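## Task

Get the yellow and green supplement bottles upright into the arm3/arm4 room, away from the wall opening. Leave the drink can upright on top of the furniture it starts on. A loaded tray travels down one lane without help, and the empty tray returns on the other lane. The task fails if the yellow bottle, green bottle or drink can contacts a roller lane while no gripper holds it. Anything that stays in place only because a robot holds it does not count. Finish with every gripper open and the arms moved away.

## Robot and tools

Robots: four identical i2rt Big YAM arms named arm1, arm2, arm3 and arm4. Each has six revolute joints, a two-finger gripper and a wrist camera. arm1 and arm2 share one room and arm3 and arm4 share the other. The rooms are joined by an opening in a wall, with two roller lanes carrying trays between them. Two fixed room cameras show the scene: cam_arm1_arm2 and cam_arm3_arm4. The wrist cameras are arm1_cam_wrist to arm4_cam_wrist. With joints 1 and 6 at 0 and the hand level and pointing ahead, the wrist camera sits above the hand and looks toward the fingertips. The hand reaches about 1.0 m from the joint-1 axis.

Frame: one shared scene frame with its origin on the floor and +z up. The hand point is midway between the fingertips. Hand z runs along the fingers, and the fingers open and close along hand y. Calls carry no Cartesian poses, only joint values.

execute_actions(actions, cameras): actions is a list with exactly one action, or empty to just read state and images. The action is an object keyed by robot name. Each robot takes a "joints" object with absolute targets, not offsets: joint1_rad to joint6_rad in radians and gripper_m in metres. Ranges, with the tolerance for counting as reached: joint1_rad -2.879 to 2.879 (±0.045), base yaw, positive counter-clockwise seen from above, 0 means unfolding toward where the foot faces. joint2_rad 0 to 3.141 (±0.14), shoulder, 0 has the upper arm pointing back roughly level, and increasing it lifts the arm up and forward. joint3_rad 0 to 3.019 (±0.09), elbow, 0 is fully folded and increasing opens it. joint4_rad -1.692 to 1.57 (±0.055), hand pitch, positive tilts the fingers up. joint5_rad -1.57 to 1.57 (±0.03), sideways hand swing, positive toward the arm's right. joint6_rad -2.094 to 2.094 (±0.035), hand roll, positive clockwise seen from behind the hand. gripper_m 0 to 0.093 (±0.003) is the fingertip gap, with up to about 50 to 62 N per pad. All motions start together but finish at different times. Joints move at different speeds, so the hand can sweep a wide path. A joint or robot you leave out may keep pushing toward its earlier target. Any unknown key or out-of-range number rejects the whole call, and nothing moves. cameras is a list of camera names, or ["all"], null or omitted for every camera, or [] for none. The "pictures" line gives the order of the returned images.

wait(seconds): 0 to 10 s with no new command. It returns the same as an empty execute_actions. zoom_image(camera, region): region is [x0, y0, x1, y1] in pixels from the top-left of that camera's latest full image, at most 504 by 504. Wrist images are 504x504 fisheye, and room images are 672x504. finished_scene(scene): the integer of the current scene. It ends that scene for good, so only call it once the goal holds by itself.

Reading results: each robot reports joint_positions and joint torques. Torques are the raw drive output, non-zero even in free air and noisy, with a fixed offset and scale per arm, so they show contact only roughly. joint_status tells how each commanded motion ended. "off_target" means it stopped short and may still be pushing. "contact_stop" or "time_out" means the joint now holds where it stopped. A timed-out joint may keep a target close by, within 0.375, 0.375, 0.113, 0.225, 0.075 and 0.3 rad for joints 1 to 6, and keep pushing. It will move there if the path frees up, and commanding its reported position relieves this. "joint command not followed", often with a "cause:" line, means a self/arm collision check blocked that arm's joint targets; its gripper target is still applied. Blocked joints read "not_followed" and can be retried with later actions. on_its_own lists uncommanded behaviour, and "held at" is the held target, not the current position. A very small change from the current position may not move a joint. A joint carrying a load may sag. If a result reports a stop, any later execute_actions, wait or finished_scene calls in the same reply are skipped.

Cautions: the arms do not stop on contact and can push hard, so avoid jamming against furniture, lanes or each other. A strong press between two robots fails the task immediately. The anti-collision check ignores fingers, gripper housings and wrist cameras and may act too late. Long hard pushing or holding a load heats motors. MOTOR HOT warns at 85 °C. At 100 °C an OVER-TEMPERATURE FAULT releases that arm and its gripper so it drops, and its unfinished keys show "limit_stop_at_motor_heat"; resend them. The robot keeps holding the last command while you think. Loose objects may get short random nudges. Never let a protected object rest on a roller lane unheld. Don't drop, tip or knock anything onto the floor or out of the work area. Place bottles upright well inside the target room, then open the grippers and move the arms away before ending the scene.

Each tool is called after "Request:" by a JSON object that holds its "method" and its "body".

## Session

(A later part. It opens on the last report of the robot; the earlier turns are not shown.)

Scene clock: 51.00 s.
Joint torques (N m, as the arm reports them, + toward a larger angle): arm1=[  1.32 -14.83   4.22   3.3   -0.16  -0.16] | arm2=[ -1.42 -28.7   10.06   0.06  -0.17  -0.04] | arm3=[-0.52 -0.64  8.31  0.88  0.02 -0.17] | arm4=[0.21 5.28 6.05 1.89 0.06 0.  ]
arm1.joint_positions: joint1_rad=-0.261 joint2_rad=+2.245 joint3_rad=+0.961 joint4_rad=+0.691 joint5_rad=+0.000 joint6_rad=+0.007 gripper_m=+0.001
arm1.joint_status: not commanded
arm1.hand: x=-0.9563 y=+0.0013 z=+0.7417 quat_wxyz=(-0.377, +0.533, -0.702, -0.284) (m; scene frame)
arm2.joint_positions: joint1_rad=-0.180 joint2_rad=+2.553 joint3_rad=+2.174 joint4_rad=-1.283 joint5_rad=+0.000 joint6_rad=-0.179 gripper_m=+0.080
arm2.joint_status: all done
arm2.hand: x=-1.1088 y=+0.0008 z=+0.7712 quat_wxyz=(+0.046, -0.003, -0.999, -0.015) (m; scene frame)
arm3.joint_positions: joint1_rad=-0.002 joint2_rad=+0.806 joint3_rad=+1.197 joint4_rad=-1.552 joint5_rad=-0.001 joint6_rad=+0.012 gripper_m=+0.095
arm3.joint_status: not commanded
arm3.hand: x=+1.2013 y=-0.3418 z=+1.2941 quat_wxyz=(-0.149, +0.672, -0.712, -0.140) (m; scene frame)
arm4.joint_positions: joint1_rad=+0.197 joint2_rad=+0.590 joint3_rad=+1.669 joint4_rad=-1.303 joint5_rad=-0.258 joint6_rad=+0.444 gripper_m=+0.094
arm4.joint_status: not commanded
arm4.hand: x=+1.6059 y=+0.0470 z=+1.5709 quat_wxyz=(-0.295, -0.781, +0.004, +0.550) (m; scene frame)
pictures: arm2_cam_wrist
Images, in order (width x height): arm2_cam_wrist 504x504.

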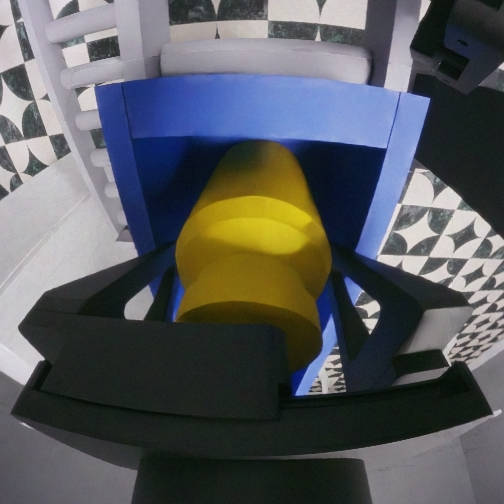

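Request:
{"method": "execute_actions", "body": {"actions": [{"arm2":{"joints":{"joint2_rad":2.2,"joint4_rad":-1.56}}}], "cameras": ["arm2_cam_wrist"]}}

Request:
{"method": "execute_actions", "body": {"actions": [{"arm2":{"joints":{"joint1_rad":1.78,"joint2_rad":1.78,"joint3_rad":1.48,"joint4_rad":-1.225,"joint6_rad":0,"gripper_m":0.093}}}], "cameras": ["arm2_cam_wrist","cam_arm1_arm2"]}}

Scene clock: 53.43 s.
Joint torques (N m, as the arm reports them, + toward a larger angle): arm1=[  1.49 -14.79   4.23   3.3   -0.19  -0.17] | arm2=[ -0.94 -27.87  10.75  -0.85  -0.16  -0.05] | arm3=[-0.61 -0.6   8.31  0.88  0.03 -0.17] | arm4=[0.16 5.25 6.08 1.9  0.06 0.  ]
arm1.joint_positions: joint1_rad=-0.263 joint2_rad=+2.245 joint3_rad=+0.961 joint4_rad=+0.691 joint5_rad=+0.001 joint6_rad=+0.007 gripper_m=+0.001
arm1.joint_status: not commanded
arm1.hand: x=-0.9550 y=+0.0009 z=+0.7417 quat_wxyz=(-0.378, +0.532, -0.703, -0.284) (m; scene frame)
arm2.joint_positions: joint1_rad=-0.180 joint2_rad=+2.226 joint3_rad=+2.174 joint4_rad=-1.544 joint5_rad=+0.000 joint6_rad=-0.179 gripper_m=+0.080
arm2.joint_status: all done
arm2.hand: x=-1.1329 y=+0.0021 z=+0.9972 quat_wxyz=(+0.014, -0.003, -1.000, -0.009) (m; scene frame)
arm3.joint_positions: joint1_rad=-0.002 joint2_rad=+0.806 joint3_rad=+1.197 joint4_rad=-1.552 joint5_rad=-0.001 joint6_rad=+0.012 gripper_m=+0.095
arm3.joint_status: not commanded
arm3.hand: x=+1.2013 y=-0.3418 z=+1.2941 quat_wxyz=(-0.149, +0.672, -0.712, -0.140) (m; scene frame)
arm4.joint_positions: joint1_rad=+0.197 joint2_rad=+0.590 joint3_rad=+1.669 joint4_rad=-1.303 joint5_rad=-0.258 joint6_rad=+0.444 gripper_m=+0.094
arm4.joint_status: not commanded
arm4.hand: x=+1.6059 y=+0.0470 z=+1.5709 quat_wxyz=(-0.295, -0.781, +0.004, +0.550) (m; scene frame)
pictures: arm2_cam_wrist
Images, in order (width x height): arm2_cam_wrist 504x504.

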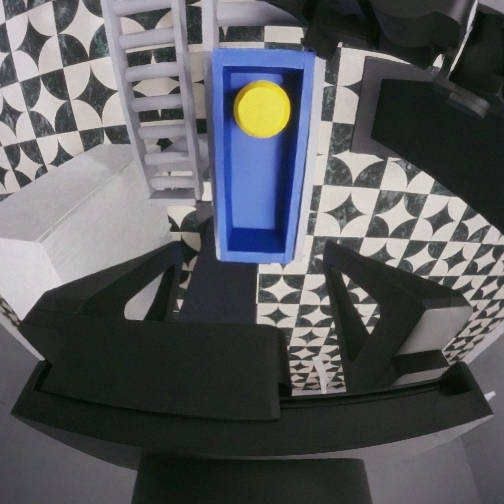

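Scene clock: 55.47 s.
Joint torques (N m, as the arm reports them, + toward a larger angle): arm1=[  1.46 -14.81   4.22   3.29  -0.19  -0.17] | arm2=[ -0.75 -21.35   8.64   0.1   -0.16   0.21] | arm3=[-0.63 -0.61  8.3   0.9   0.02 -0.17] | arm4=[0.21 5.27 6.08 1.91 0.07 0.  ]
arm1.joint_positions: joint1_rad=-0.263 joint2_rad=+2.245 joint3_rad=+0.961 joint4_rad=+0.691 joint5_rad=+0.001 joint6_rad=+0.007 gripper_m=+0.001
arm1.joint_status: not commanded
arm1.hand: x=-0.9550 y=+0.0009 z=+0.7417 quat_wxyz=(-0.378, +0.532, -0.703, -0.284) (m; scene frame)
arm2.joint_positions: joint1_rad=+1.788 joint2_rad=+1.804 joint3_rad=+1.484 joint4_rad=-1.234 joint5_rad=+0.000 joint6_rad=-0.017 gripper_m=+0.093
arm2.joint_status: all done
arm2.hand: x=-1.9164 y=+0.6586 z=+1.0021 quat_wxyz=(-0.010, +0.783, -0.622, -0.012) (m; scene frame)
arm3.joint_positions: joint1_rad=-0.002 joint2_rad=+0.806 joint3_rad=+1.197 joint4_rad=-1.552 joint5_rad=-0.001 joint6_rad=+0.012 gripper_m=+0.095
arm3.joint_status: not commanded
arm3.hand: x=+1.2013 y=-0.3418 z=+1.2941 quat_wxyz=(-0.149, +0.672, -0.712, -0.140) (m; scene frame)
arm4.joint_positions: joint1_rad=+0.197 joint2_rad=+0.590 joint3_rad=+1.669 joint4_rad=-1.303 joint5_rad=-0.258 joint6_rad=+0.444 gripper_m=+0.094
arm4.joint_status: not commanded
arm4.hand: x=+1.6059 y=+0.0470 z=+1.5709 quat_wxyz=(-0.295, -0.781, +0.004, +0.550) (m; scene frame)
pictures: arm2_cam_wrist, cam_arm1_arm2
Images, in order (width x height): arm2_cam_wrist 504x504, cam_arm1_arm2 672x504.

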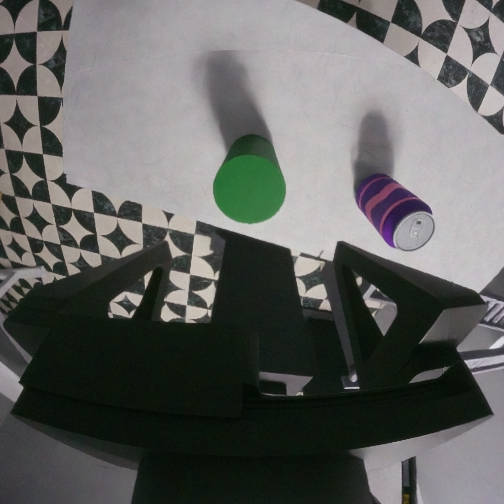

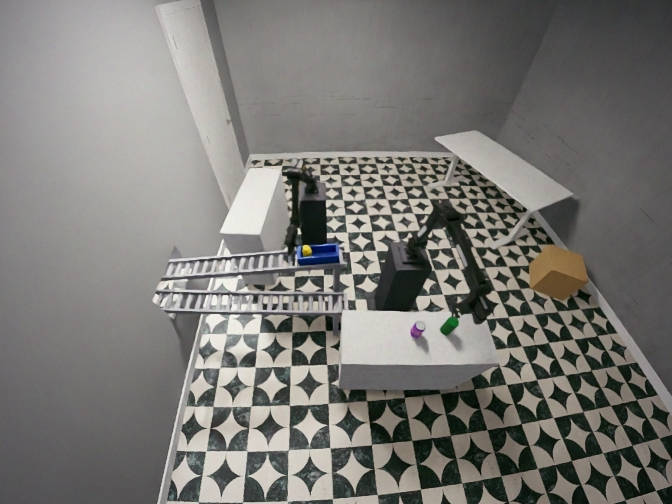

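Request:
{"method": "execute_actions", "body": {"actions": [{"arm2":{"joints":{"joint1_rad":1.795,"joint2_rad":1.97,"joint3_rad":1.36,"joint4_rad":-0.93}}}], "cameras": ["arm2_cam_wrist"]}}

Scene clock: 57.53 s.
Joint torques (N m, as the arm reports them, + toward a larger angle): arm1=[  1.44 -14.84   4.23   3.29  -0.19  -0.16] | arm2=[ -0.29 -21.74   8.21   0.36  -0.16   0.23] | arm3=[-0.56 -0.57  8.3   0.9   0.03 -0.17] | arm4=[0.21 5.34 6.07 1.88 0.06 0.  ]
arm1.joint_positions: joint1_rad=-0.263 joint2_rad=+2.245 joint3_rad=+0.961 joint4_rad=+0.691 joint5_rad=+0.001 joint6_rad=+0.007 gripper_m=+0.001
arm1.joint_status: not commanded
arm1.hand: x=-0.9550 y=+0.0009 z=+0.7417 quat_wxyz=(-0.378, +0.532, -0.703, -0.284) (m; scene frame)
arm2.joint_positions: joint1_rad=+1.788 joint2_rad=+1.985 joint3_rad=+1.352 joint4_rad=-0.947 joint5_rad=+0.000 joint6_rad=-0.017 gripper_m=+0.093
arm2.joint_status: all done
arm2.hand: x=-1.9168 y=+0.6601 z=+0.8627 quat_wxyz=(-0.001, +0.783, -0.622, -0.002) (m; scene frame)
arm3.joint_positions: joint1_rad=-0.002 joint2_rad=+0.806 joint3_rad=+1.197 joint4_rad=-1.552 joint5_rad=-0.001 joint6_rad=+0.012 gripper_m=+0.095
arm3.joint_status: not commanded
arm3.hand: x=+1.2013 y=-0.3418 z=+1.2941 quat_wxyz=(-0.149, +0.672, -0.712, -0.140) (m; scene frame)
arm4.joint_positions: joint1_rad=+0.197 joint2_rad=+0.590 joint3_rad=+1.669 joint4_rad=-1.303 joint5_rad=-0.258 joint6_rad=+0.444 gripper_m=+0.094
arm4.joint_status: not commanded
arm4.hand: x=+1.6059 y=+0.0470 z=+1.5709 quat_wxyz=(-0.295, -0.781, +0.004, +0.550) (m; scene frame)
pictures: arm2_cam_wrist
Images, in order (width x height): arm2_cam_wrist 504x504.

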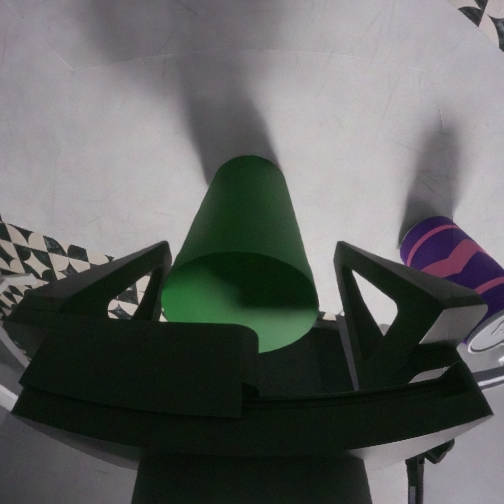

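Request:
{"method": "execute_actions", "body": {"actions": [{"arm2":{"joints":{"gripper_m":0.03}}}], "cameras": []}}

Request:
{"method": "execute_actions", "body": {"actions": [{"arm2":{"joints":{"joint2_rad":1.73,"joint3_rad":1.66,"joint4_rad":-1.45}}}], "cameras": ["arm2_cam_wrist"]}}

Request:
{"method": "execute_actions", "body": {"actions": [{"arm2":{"joints":{"joint1_rad":-0.206,"joint6_rad":-0.213,"joint2_rad":2.05,"joint3_rad":2.12,"joint4_rad":-1.6}}}], "cameras": []}}

Request:
{"method": "execute_actions", "body": {"actions": [{"arm2":{"joints":{"joint2_rad":2.24,"joint3_rad":2.08,"joint4_rad":-1.43}}}], "cameras": ["arm2_cam_wrist","cam_arm1_arm2"]}}

Scene clock: 61.87 s.
Joint torques (N m, as the arm reports them, + toward a larger angle): arm1=[  1.46 -14.82   4.23   3.3   -0.19  -0.16] | arm2=[ -0.35 -21.78   8.42   0.37  -0.17   0.21] | arm3=[-0.56 -0.6   8.31  0.9   0.03 -0.17] | arm4=[0.16 5.2  6.06 1.89 0.07 0.  ]
arm1.joint_positions: joint1_rad=-0.263 joint2_rad=+2.245 joint3_rad=+0.961 joint4_rad=+0.691 joint5_rad=+0.001 joint6_rad=+0.007 gripper_m=+0.001
arm1.joint_status: not commanded
arm1.hand: x=-0.9550 y=+0.0009 z=+0.7417 quat_wxyz=(-0.378, +0.532, -0.703, -0.284) (m; scene frame)
arm2.joint_positions: joint1_rad=+1.789 joint2_rad=+1.985 joint3_rad=+1.352 joint4_rad=-0.946 joint5_rad=+0.001 joint6_rad=-0.016 gripper_m=+0.065
arm2.joint_status: gripper_m off_target (ended at +0.065, target +0.030)
arm2.hand: x=-1.9172 y=+0.6602 z=+0.8627 quat_wxyz=(-0.002, +0.783, -0.622, -0.002) (m; scene frame)
arm3.joint_positions: joint1_rad=-0.002 joint2_rad=+0.806 joint3_rad=+1.197 joint4_rad=-1.552 joint5_rad=-0.001 joint6_rad=+0.012 gripper_m=+0.095
arm3.joint_status: not commanded
arm3.hand: x=+1.2013 y=-0.3418 z=+1.2941 quat_wxyz=(-0.149, +0.672, -0.712, -0.140) (m; scene frame)
arm4.joint_positions: joint1_rad=+0.197 joint2_rad=+0.590 joint3_rad=+1.669 joint4_rad=-1.303 joint5_rad=-0.258 joint6_rad=+0.444 gripper_m=+0.094
arm4.joint_status: not commanded
arm4.hand: x=+1.6059 y=+0.0470 z=+1.5709 quat_wxyz=(-0.295, -0.781, +0.004, +0.550) (m; scene frame)
pictures: none
No camera images: the call's "cameras" was empty. Leave "cameras" out to get every camera's image.

Scene clock: 63.37 s.
Joint torques (N m, as the arm reports them, + toward a larger angle): arm1=[  1.45 -14.84   4.23   3.3   -0.19  -0.16] | arm2=[ -0.41 -21.71  12.1   -0.75  -0.16   0.22] | arm3=[-0.57 -0.64  8.28  0.89  0.03 -0.17] | arm4=[0.2  5.24 6.06 1.9  0.07 0.  ]
arm1.joint_positions: joint1_rad=-0.263 joint2_rad=+2.245 joint3_rad=+0.961 joint4_rad=+0.691 joint5_rad=+0.001 joint6_rad=+0.007 gripper_m=+0.001
arm1.joint_status: not commanded
arm1.hand: x=-0.9550 y=+0.0009 z=+0.7417 quat_wxyz=(-0.378, +0.532, -0.703, -0.284) (m; scene frame)
arm2.joint_positions: joint1_rad=+1.789 joint2_rad=+1.762 joint3_rad=+1.631 joint4_rad=-1.435 joint5_rad=+0.001 joint6_rad=-0.016 gripper_m=+0.065
arm2.joint_status: all done
arm2.hand: x=-1.9161 y=+0.6558 z=+1.0783 quat_wxyz=(-0.006, +0.783, -0.622, -0.007) (m; scene frame)
arm3.joint_positions: joint1_rad=-0.002 joint2_rad=+0.806 joint3_rad=+1.197 joint4_rad=-1.552 joint5_rad=-0.001 joint6_rad=+0.012 gripper_m=+0.095
arm3.joint_status: not commanded
arm3.hand: x=+1.2013 y=-0.3418 z=+1.2941 quat_wxyz=(-0.149, +0.672, -0.712, -0.140) (m; scene frame)
arm4.joint_positions: joint1_rad=+0.197 joint2_rad=+0.590 joint3_rad=+1.669 joint4_rad=-1.303 joint5_rad=-0.258 joint6_rad=+0.444 gripper_m=+0.094
arm4.joint_status: not commanded
arm4.hand: x=+1.6059 y=+0.0470 z=+1.5709 quat_wxyz=(-0.295, -0.781, +0.004, +0.550) (m; scene frame)
pictures: arm2_cam_wrist
Images, in order (width x height): arm2_cam_wrist 504x504.

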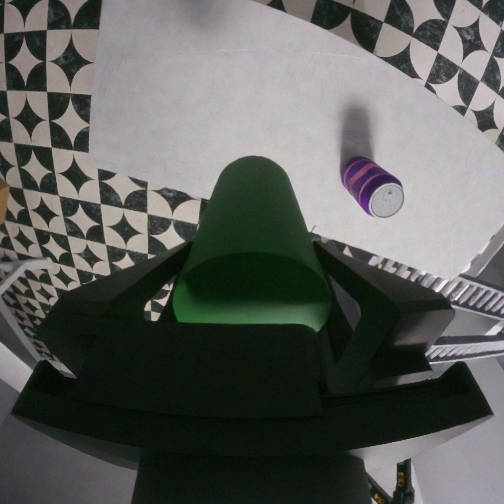

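Scene clock: 65.67 s.
Joint torques (N m, as the arm reports them, + toward a larger angle): arm1=[  1.49 -14.82   4.23   3.3   -0.19  -0.16] | arm2=[ -0.15 -28.18  14.44  -0.96  -0.3   -0.05] | arm3=[-0.57 -0.65  8.31  0.89  0.03 -0.16] | arm4=[0.1  5.31 6.08 1.91 0.06 0.  ]
arm1.joint_positions: joint1_rad=-0.263 joint2_rad=+2.245 joint3_rad=+0.961 joint4_rad=+0.691 joint5_rad=+0.001 joint6_rad=+0.007 gripper_m=+0.001
arm1.joint_status: not commanded
arm1.hand: x=-0.9550 y=+0.0009 z=+0.7417 quat_wxyz=(-0.378, +0.532, -0.703, -0.284) (m; scene frame)
arm2.joint_positions: joint1_rad=-0.211 joint2_rad=+2.095 joint3_rad=+2.066 joint4_rad=-1.584 joint5_rad=+0.003 joint6_rad=-0.196 gripper_m=+0.065
arm2.joint_status: all done
arm2.hand: x=-1.1762 y=-0.0110 z=+1.0411 quat_wxyz=(+0.022, -0.010, -1.000, -0.009) (m; scene frame)
arm3.joint_positions: joint1_rad=-0.002 joint2_rad=+0.806 joint3_rad=+1.197 joint4_rad=-1.552 joint5_rad=-0.001 joint6_rad=+0.012 gripper_m=+0.095
arm3.joint_status: not commanded
arm3.hand: x=+1.2013 y=-0.3418 z=+1.2941 quat_wxyz=(-0.149, +0.672, -0.712, -0.140) (m; scene frame)
arm4.joint_positions: joint1_rad=+0.197 joint2_rad=+0.590 joint3_rad=+1.669 joint4_rad=-1.303 joint5_rad=-0.258 joint6_rad=+0.444 gripper_m=+0.094
arm4.joint_status: not commanded
arm4.hand: x=+1.6059 y=+0.0470 z=+1.5709 quat_wxyz=(-0.295, -0.781, +0.004, +0.550) (m; scene frame)
pictures: none
No camera images: the call's "cameras" was empty. Leave "cameras" out to get every camera's image.

Scene clock: 67.07 s.
Joint torques (N m, as the arm reports them, + toward a larger angle): arm1=[  1.43 -14.8    4.23   3.3   -0.19  -0.16] | arm2=[ -0.29 -29.15  10.23   0.11  -0.29  -0.06] | arm3=[-0.56 -0.68  8.31  0.89  0.02 -0.17] | arm4=[0.27 5.24 6.06 1.9  0.07 0.  ]
arm1.joint_positions: joint1_rad=-0.263 joint2_rad=+2.245 joint3_rad=+0.961 joint4_rad=+0.691 joint5_rad=+0.001 joint6_rad=+0.007 gripper_m=+0.001
arm1.joint_status: not commanded
arm1.hand: x=-0.9550 y=+0.0009 z=+0.7417 quat_wxyz=(-0.378, +0.532, -0.703, -0.284) (m; scene frame)
arm2.joint_positions: joint1_rad=-0.211 joint2_rad=+2.278 joint3_rad=+2.066 joint4_rad=-1.443 joint5_rad=+0.003 joint6_rad=-0.196 gripper_m=+0.065
arm2.joint_status: all done
arm2.hand: x=-1.1467 y=-0.0160 z=+0.9221 quat_wxyz=(+0.043, -0.010, -0.999, -0.014) (m; scene frame)
arm3.joint_positions: joint1_rad=-0.002 joint2_rad=+0.806 joint3_rad=+1.197 joint4_rad=-1.552 joint5_rad=-0.001 joint6_rad=+0.012 gripper_m=+0.095
arm3.joint_status: not commanded
arm3.hand: x=+1.2013 y=-0.3418 z=+1.2941 quat_wxyz=(-0.149, +0.672, -0.712, -0.140) (m; scene frame)
arm4.joint_positions: joint1_rad=+0.197 joint2_rad=+0.590 joint3_rad=+1.669 joint4_rad=-1.303 joint5_rad=-0.258 joint6_rad=+0.444 gripper_m=+0.094
arm4.joint_status: not commanded
arm4.hand: x=+1.6059 y=+0.0470 z=+1.5709 quat_wxyz=(-0.295, -0.781, +0.004, +0.550) (m; scene frame)
pictures: arm2_cam_wrist, cam_arm1_arm2
Images, in order (width x height): arm2_cam_wrist 504x504, cam_arm1_arm2 672x504.

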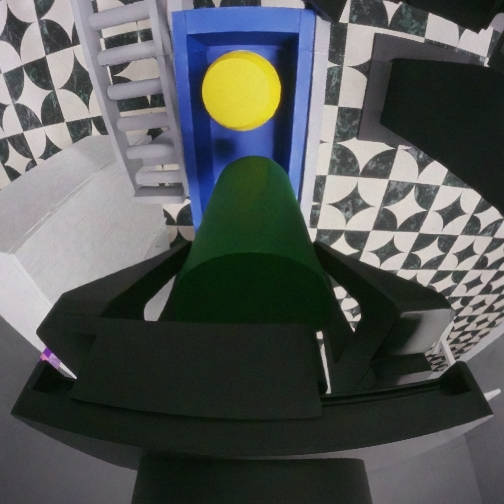

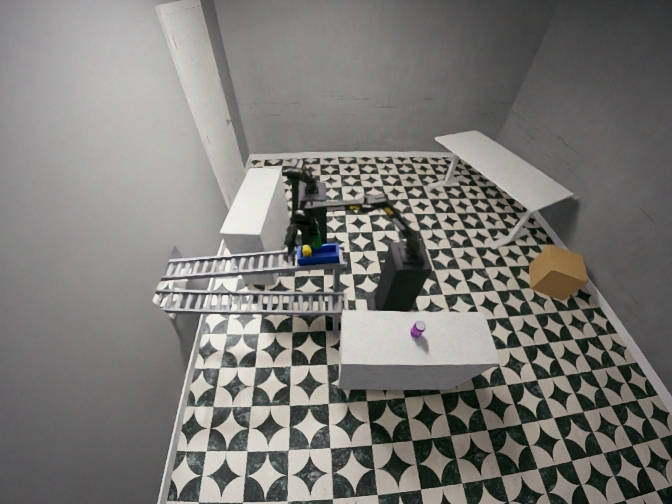

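Request:
{"method": "execute_actions", "body": {"actions": [{"arm2":{"joints":{"joint1_rad":-0.195,"joint2_rad":2.405,"joint3_rad":2.05,"joint4_rad":-1.255}}}], "cameras": ["arm2_cam_wrist"]}}

Scene clock: 68.70 s.
Joint torques (N m, as the arm reports them, + toward a larger angle): arm1=[  2.05 -14.82   4.23   3.3   -0.29  -0.15] | arm2=[ -0.69 -30.66   9.21   0.01  -0.05  -0.05] | arm3=[-0.55 -0.61  8.3   0.88  0.02 -0.17] | arm4=[0.14 5.25 6.08 1.9  0.06 0.  ]
arm1.joint_positions: joint1_rad=-0.268 joint2_rad=+2.246 joint3_rad=+0.961 joint4_rad=+0.691 joint5_rad=+0.003 joint6_rad=+0.006 gripper_m=+0.001
arm1.joint_status: not commanded
arm1.hand: x=-0.9519 y=-0.0001 z=+0.7415 quat_wxyz=(-0.379, +0.531, -0.704, -0.282) (m; scene frame)
arm2.joint_positions: joint1_rad=-0.194 joint2_rad=+2.448 joint3_rad=+2.041 joint4_rad=-1.268 joint5_rad=-0.002 joint6_rad=-0.197 gripper_m=+0.065
arm2.joint_status: all done
arm2.hand: x=-1.1352 y=-0.0038 z=+0.7978 quat_wxyz=(+0.053, -0.001, -0.998, -0.018) (m; scene frame)
arm3.joint_positions: joint1_rad=-0.002 joint2_rad=+0.806 joint3_rad=+1.197 joint4_rad=-1.552 joint5_rad=-0.001 joint6_rad=+0.012 gripper_m=+0.095
arm3.joint_status: not commanded
arm3.hand: x=+1.2013 y=-0.3418 z=+1.2941 quat_wxyz=(-0.149, +0.672, -0.712, -0.140) (m; scene frame)
arm4.joint_positions: joint1_rad=+0.197 joint2_rad=+0.590 joint3_rad=+1.669 joint4_rad=-1.303 joint5_rad=-0.258 joint6_rad=+0.444 gripper_m=+0.094
arm4.joint_status: not commanded
arm4.hand: x=+1.6059 y=+0.0470 z=+1.5709 quat_wxyz=(-0.295, -0.781, +0.004, +0.550) (m; scene frame)
pictures: arm2_cam_wrist
Images, in order (width x height): arm2_cam_wrist 504x504.

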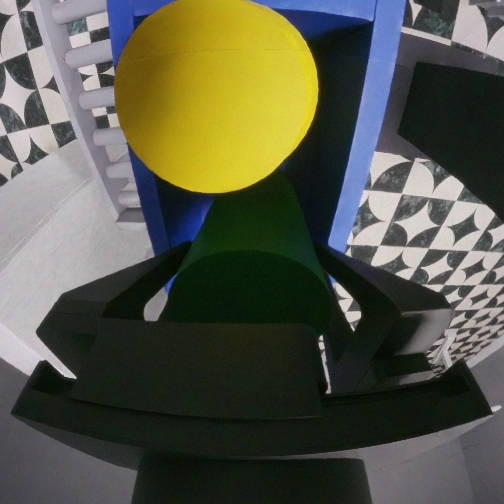

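Request:
{"method": "execute_actions", "body": {"actions": [{"arm2":{"joints":{"gripper_m":0.088}}}], "cameras": []}}

Request:
{"method": "execute_actions", "body": {"actions": [{"arm2":{"joints":{"joint2_rad":2.1,"joint4_rad":-1.55}}}], "cameras": ["arm2_cam_wrist","cam_arm1_arm2"]}}

Scene clock: 72.23 s.
Joint torques (N m, as the arm reports them, + toward a larger angle): arm1=[  1.81 -14.82   4.22   3.31  -0.28  -0.15] | arm2=[ -0.61 -29.01   9.37   0.04  -0.07  -0.04] | arm3=[-0.54 -0.62  8.3   0.88  0.02 -0.17] | arm4=[0.19 5.33 6.07 1.91 0.06 0.  ]
arm1.joint_positions: joint1_rad=-0.268 joint2_rad=+2.246 joint3_rad=+0.961 joint4_rad=+0.691 joint5_rad=+0.003 joint6_rad=+0.006 gripper_m=+0.001
arm1.joint_status: not commanded
arm1.hand: x=-0.9520 y=+0.0000 z=+0.7415 quat_wxyz=(-0.379, +0.531, -0.704, -0.282) (m; scene frame)
arm2.joint_positions: joint1_rad=-0.194 joint2_rad=+2.433 joint3_rad=+2.041 joint4_rad=-1.268 joint5_rad=-0.002 joint6_rad=-0.197 gripper_m=+0.088
arm2.joint_status: all done
arm2.hand: x=-1.1322 y=-0.0046 z=+0.8079 quat_wxyz=(+0.045, -0.001, -0.999, -0.016) (m; scene frame)
arm3.joint_positions: joint1_rad=-0.002 joint2_rad=+0.806 joint3_rad=+1.197 joint4_rad=-1.552 joint5_rad=-0.001 joint6_rad=+0.012 gripper_m=+0.095
arm3.joint_status: not commanded
arm3.hand: x=+1.2013 y=-0.3418 z=+1.2941 quat_wxyz=(-0.149, +0.672, -0.712, -0.140) (m; scene frame)
arm4.joint_positions: joint1_rad=+0.197 joint2_rad=+0.590 joint3_rad=+1.669 joint4_rad=-1.303 joint5_rad=-0.258 joint6_rad=+0.444 gripper_m=+0.094
arm4.joint_status: not commanded
arm4.hand: x=+1.6059 y=+0.0470 z=+1.5709 quat_wxyz=(-0.295, -0.781, +0.004, +0.550) (m; scene frame)
pictures: none
No camera images: the call's "cameras" was empty. Leave "cameras" out to get every camera's image.

Scene clock: 73.80 s.
Joint torques (N m, as the arm reports them, + toward a larger angle): arm1=[  1.85 -14.81   4.22   3.3   -0.27  -0.15] | arm2=[ -0.6  -26.29  10.1   -0.87  -0.09  -0.06] | arm3=[-0.56 -0.65  8.3   0.9   0.02 -0.17] | arm4=[0.2  5.3  6.08 1.9  0.07 0.  ]
arm1.joint_positions: joint1_rad=-0.268 joint2_rad=+2.246 joint3_rad=+0.961 joint4_rad=+0.691 joint5_rad=+0.003 joint6_rad=+0.006 gripper_m=+0.001
arm1.joint_status: not commanded
arm1.hand: x=-0.9520 y=+0.0000 z=+0.7415 quat_wxyz=(-0.379, +0.531, -0.704, -0.282) (m; scene frame)
arm2.joint_positions: joint1_rad=-0.194 joint2_rad=+2.122 joint3_rad=+2.041 joint4_rad=-1.535 joint5_rad=-0.002 joint6_rad=-0.197 gripper_m=+0.088
arm2.joint_status: all done
arm2.hand: x=-1.1678 y=+0.0000 z=+1.0145 quat_wxyz=(+0.023, -0.001, -1.000, -0.012) (m; scene frame)
arm3.joint_positions: joint1_rad=-0.002 joint2_rad=+0.806 joint3_rad=+1.197 joint4_rad=-1.552 joint5_rad=-0.001 joint6_rad=+0.012 gripper_m=+0.095
arm3.joint_status: not commanded
arm3.hand: x=+1.2013 y=-0.3418 z=+1.2941 quat_wxyz=(-0.149, +0.672, -0.712, -0.140) (m; scene frame)
arm4.joint_positions: joint1_rad=+0.197 joint2_rad=+0.590 joint3_rad=+1.669 joint4_rad=-1.303 joint5_rad=-0.258 joint6_rad=+0.444 gripper_m=+0.094
arm4.joint_status: not commanded
arm4.hand: x=+1.6059 y=+0.0470 z=+1.5709 quat_wxyz=(-0.295, -0.781, +0.004, +0.550) (m; scene frame)
pictures: arm2_cam_wrist, cam_arm1_arm2
Images, in order (width x height): arm2_cam_wrist 504x504, cam_arm1_arm2 672x504.

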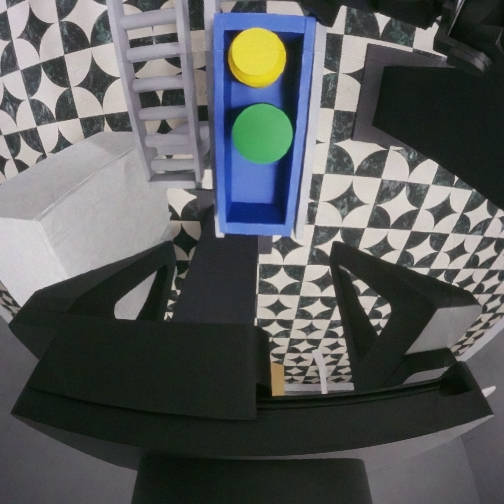

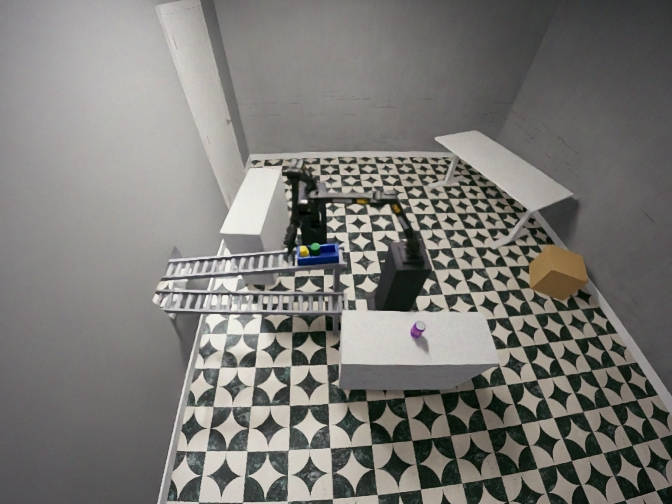

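Request:
{"method": "execute_actions", "body": {"actions": [{"arm2":{"joints":{"joint2_rad":1.5,"joint3_rad":1.6}},"arm1":{"joints":{"joint1_rad":-0.5,"joint2_rad":1.7}}}], "cameras": ["cam_arm1_arm2"]}}

Request:
{"method": "wait", "body": {"seconds": 10}}

Scene clock: 76.17 s.
Joint torques (N m, as the arm reports them, + toward a larger angle): arm1=[  2.23 -12.22   8.81   2.72  -0.23  -0.15] | arm2=[ -0.64 -15.93   9.45  -0.56  -0.08  -0.04] | arm3=[-0.57 -0.61  8.3   0.9   0.02 -0.17] | arm4=[ 0.19  5.23  6.05  1.91  0.06 -0.01]
arm1.joint_positions: joint1_rad=-0.503 joint2_rad=+1.685 joint3_rad=+0.958 joint4_rad=+0.707 joint5_rad=+0.002 joint6_rad=+0.006 gripper_m=+0.001
arm1.joint_status: all done
arm1.hand: x=-0.8008 y=-0.0221 z=+1.1028 quat_wxyz=(-0.607, +0.360, -0.614, -0.354) (m; scene frame)
arm2.joint_positions: joint1_rad=-0.194 joint2_rad=+1.510 joint3_rad=+1.604 joint4_rad=-1.537 joint5_rad=-0.002 joint6_rad=-0.197 gripper_m=+0.088
arm2.joint_status: all done
arm2.hand: x=-1.3334 y=+0.0313 z=+1.1789 quat_wxyz=(-0.061, -0.001, -0.998, +0.005) (m; scene frame)
arm3.joint_positions: joint1_rad=-0.002 joint2_rad=+0.806 joint3_rad=+1.197 joint4_rad=-1.552 joint5_rad=-0.001 joint6_rad=+0.012 gripper_m=+0.095
arm3.joint_status: not commanded
arm3.hand: x=+1.2013 y=-0.3418 z=+1.2941 quat_wxyz=(-0.149, +0.672, -0.712, -0.140) (m; scene frame)
arm4.joint_positions: joint1_rad=+0.197 joint2_rad=+0.590 joint3_rad=+1.669 joint4_rad=-1.303 joint5_rad=-0.258 joint6_rad=+0.444 gripper_m=+0.094
arm4.joint_status: not commanded
arm4.hand: x=+1.6059 y=+0.0470 z=+1.5709 quat_wxyz=(-0.295, -0.781, +0.004, +0.550) (m; scene frame)
pictures: cam_arm1_arm2
Images, in order (width x height): cam_arm1_arm2 672x504.

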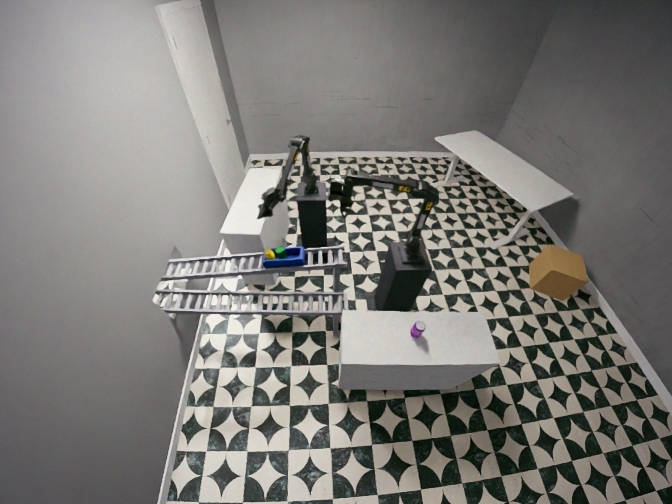

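Scene clock: 86.17 s.
Joint torques (N m, as the arm reports them, + toward a larger angle): arm1=[  2.22 -12.5    8.83   2.72  -0.23  -0.15] | arm2=[ -0.61 -16.2    9.35  -0.56  -0.07  -0.05] | arm3=[-0.59 -0.61  8.3   0.9   0.02 -0.17] | arm4=[0.13 5.31 6.08 1.88 0.06 0.  ]
arm1.joint_positions: joint1_rad=-0.503 joint2_rad=+1.685 joint3_rad=+0.958 joint4_rad=+0.707 joint5_rad=+0.002 joint6_rad=+0.006 gripper_m=+0.001
arm1.joint_status: all done
arm1.hand: x=-0.8008 y=-0.0221 z=+1.1028 quat_wxyz=(-0.607, +0.360, -0.614, -0.354) (m; scene frame)
arm2.joint_positions: joint1_rad=-0.194 joint2_rad=+1.510 joint3_rad=+1.604 joint4_rad=-1.537 joint5_rad=-0.002 joint6_rad=-0.197 gripper_m=+0.088
arm2.joint_status: all done
arm2.hand: x=-1.3334 y=+0.0313 z=+1.1789 quat_wxyz=(-0.061, -0.001, -0.998, +0.005) (m; scene frame)
arm3.joint_positions: joint1_rad=-0.002 joint2_rad=+0.806 joint3_rad=+1.197 joint4_rad=-1.552 joint5_rad=-0.001 joint6_rad=+0.012 gripper_m=+0.095
arm3.joint_status: not commanded
arm3.hand: x=+1.2013 y=-0.3418 z=+1.2941 quat_wxyz=(-0.149, +0.672, -0.712, -0.140) (m; scene frame)
arm4.joint_positions: joint1_rad=+0.197 joint2_rad=+0.590 joint3_rad=+1.669 joint4_rad=-1.303 joint5_rad=-0.258 joint6_rad=+0.444 gripper_m=+0.094
arm4.joint_status: not commanded
arm4.hand: x=+1.6059 y=+0.0470 z=+1.5709 quat_wxyz=(-0.295, -0.781, +0.004, +0.550) (m; scene frame)
wait: 10.00 s; at rest by 0.27 s
pictures: arm1_cam_wrist, arm2_cam_wrist, arm3_cam_wrist, arm4_cam_wrist, cam_arm1_arm2, cam_arm3_arm4
Images, in order (width x height): arm1_cam_wrist 504x504, arm2_cam_wrist 504x504, arm3_cam_wrist 504x504, arm4_cam_wrist 504x504, cam_arm1_arm2 672x504, cam_arm3_arm4 672x504.

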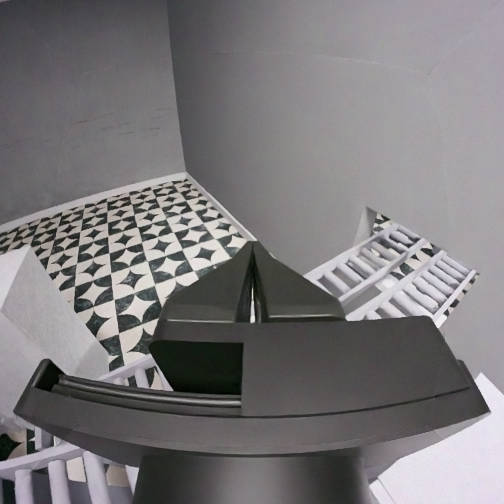

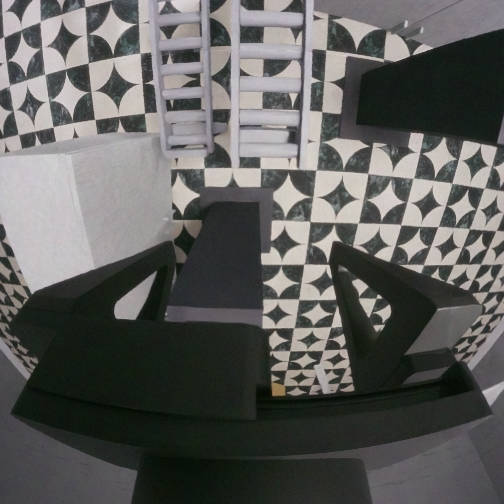

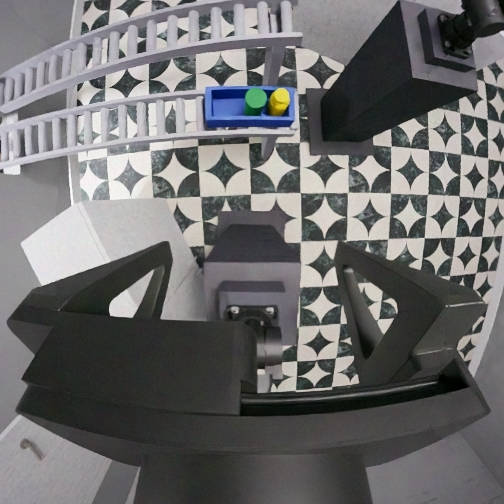

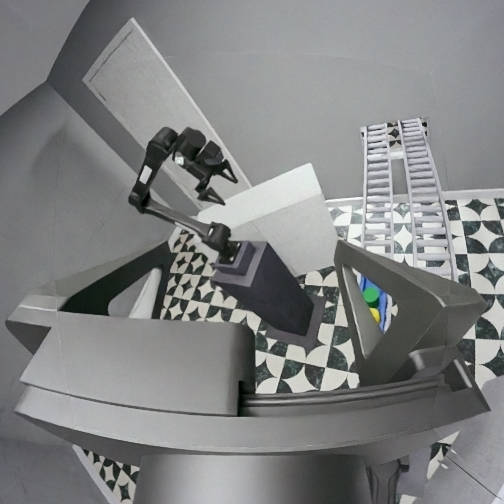

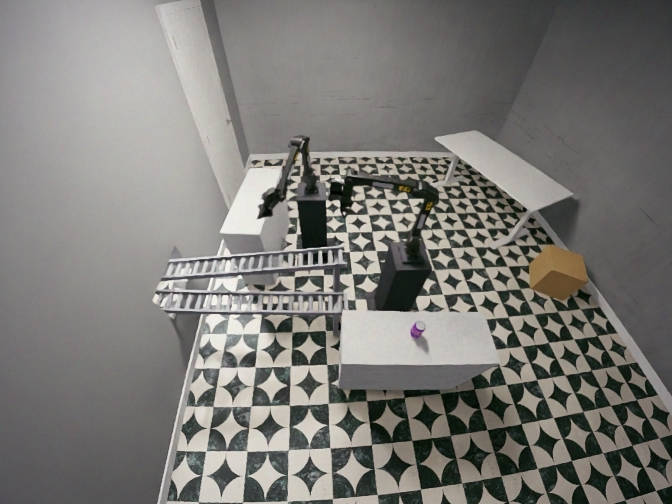

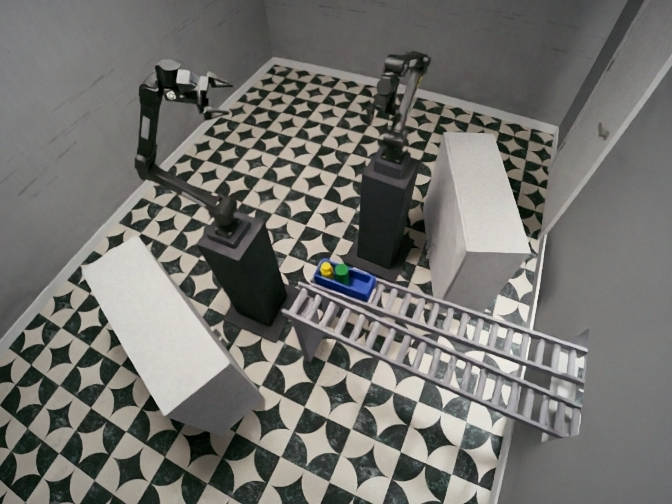

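Request:
{"method": "finished_scene", "body": {"scene": 1}}

The scene is finished: the task was done.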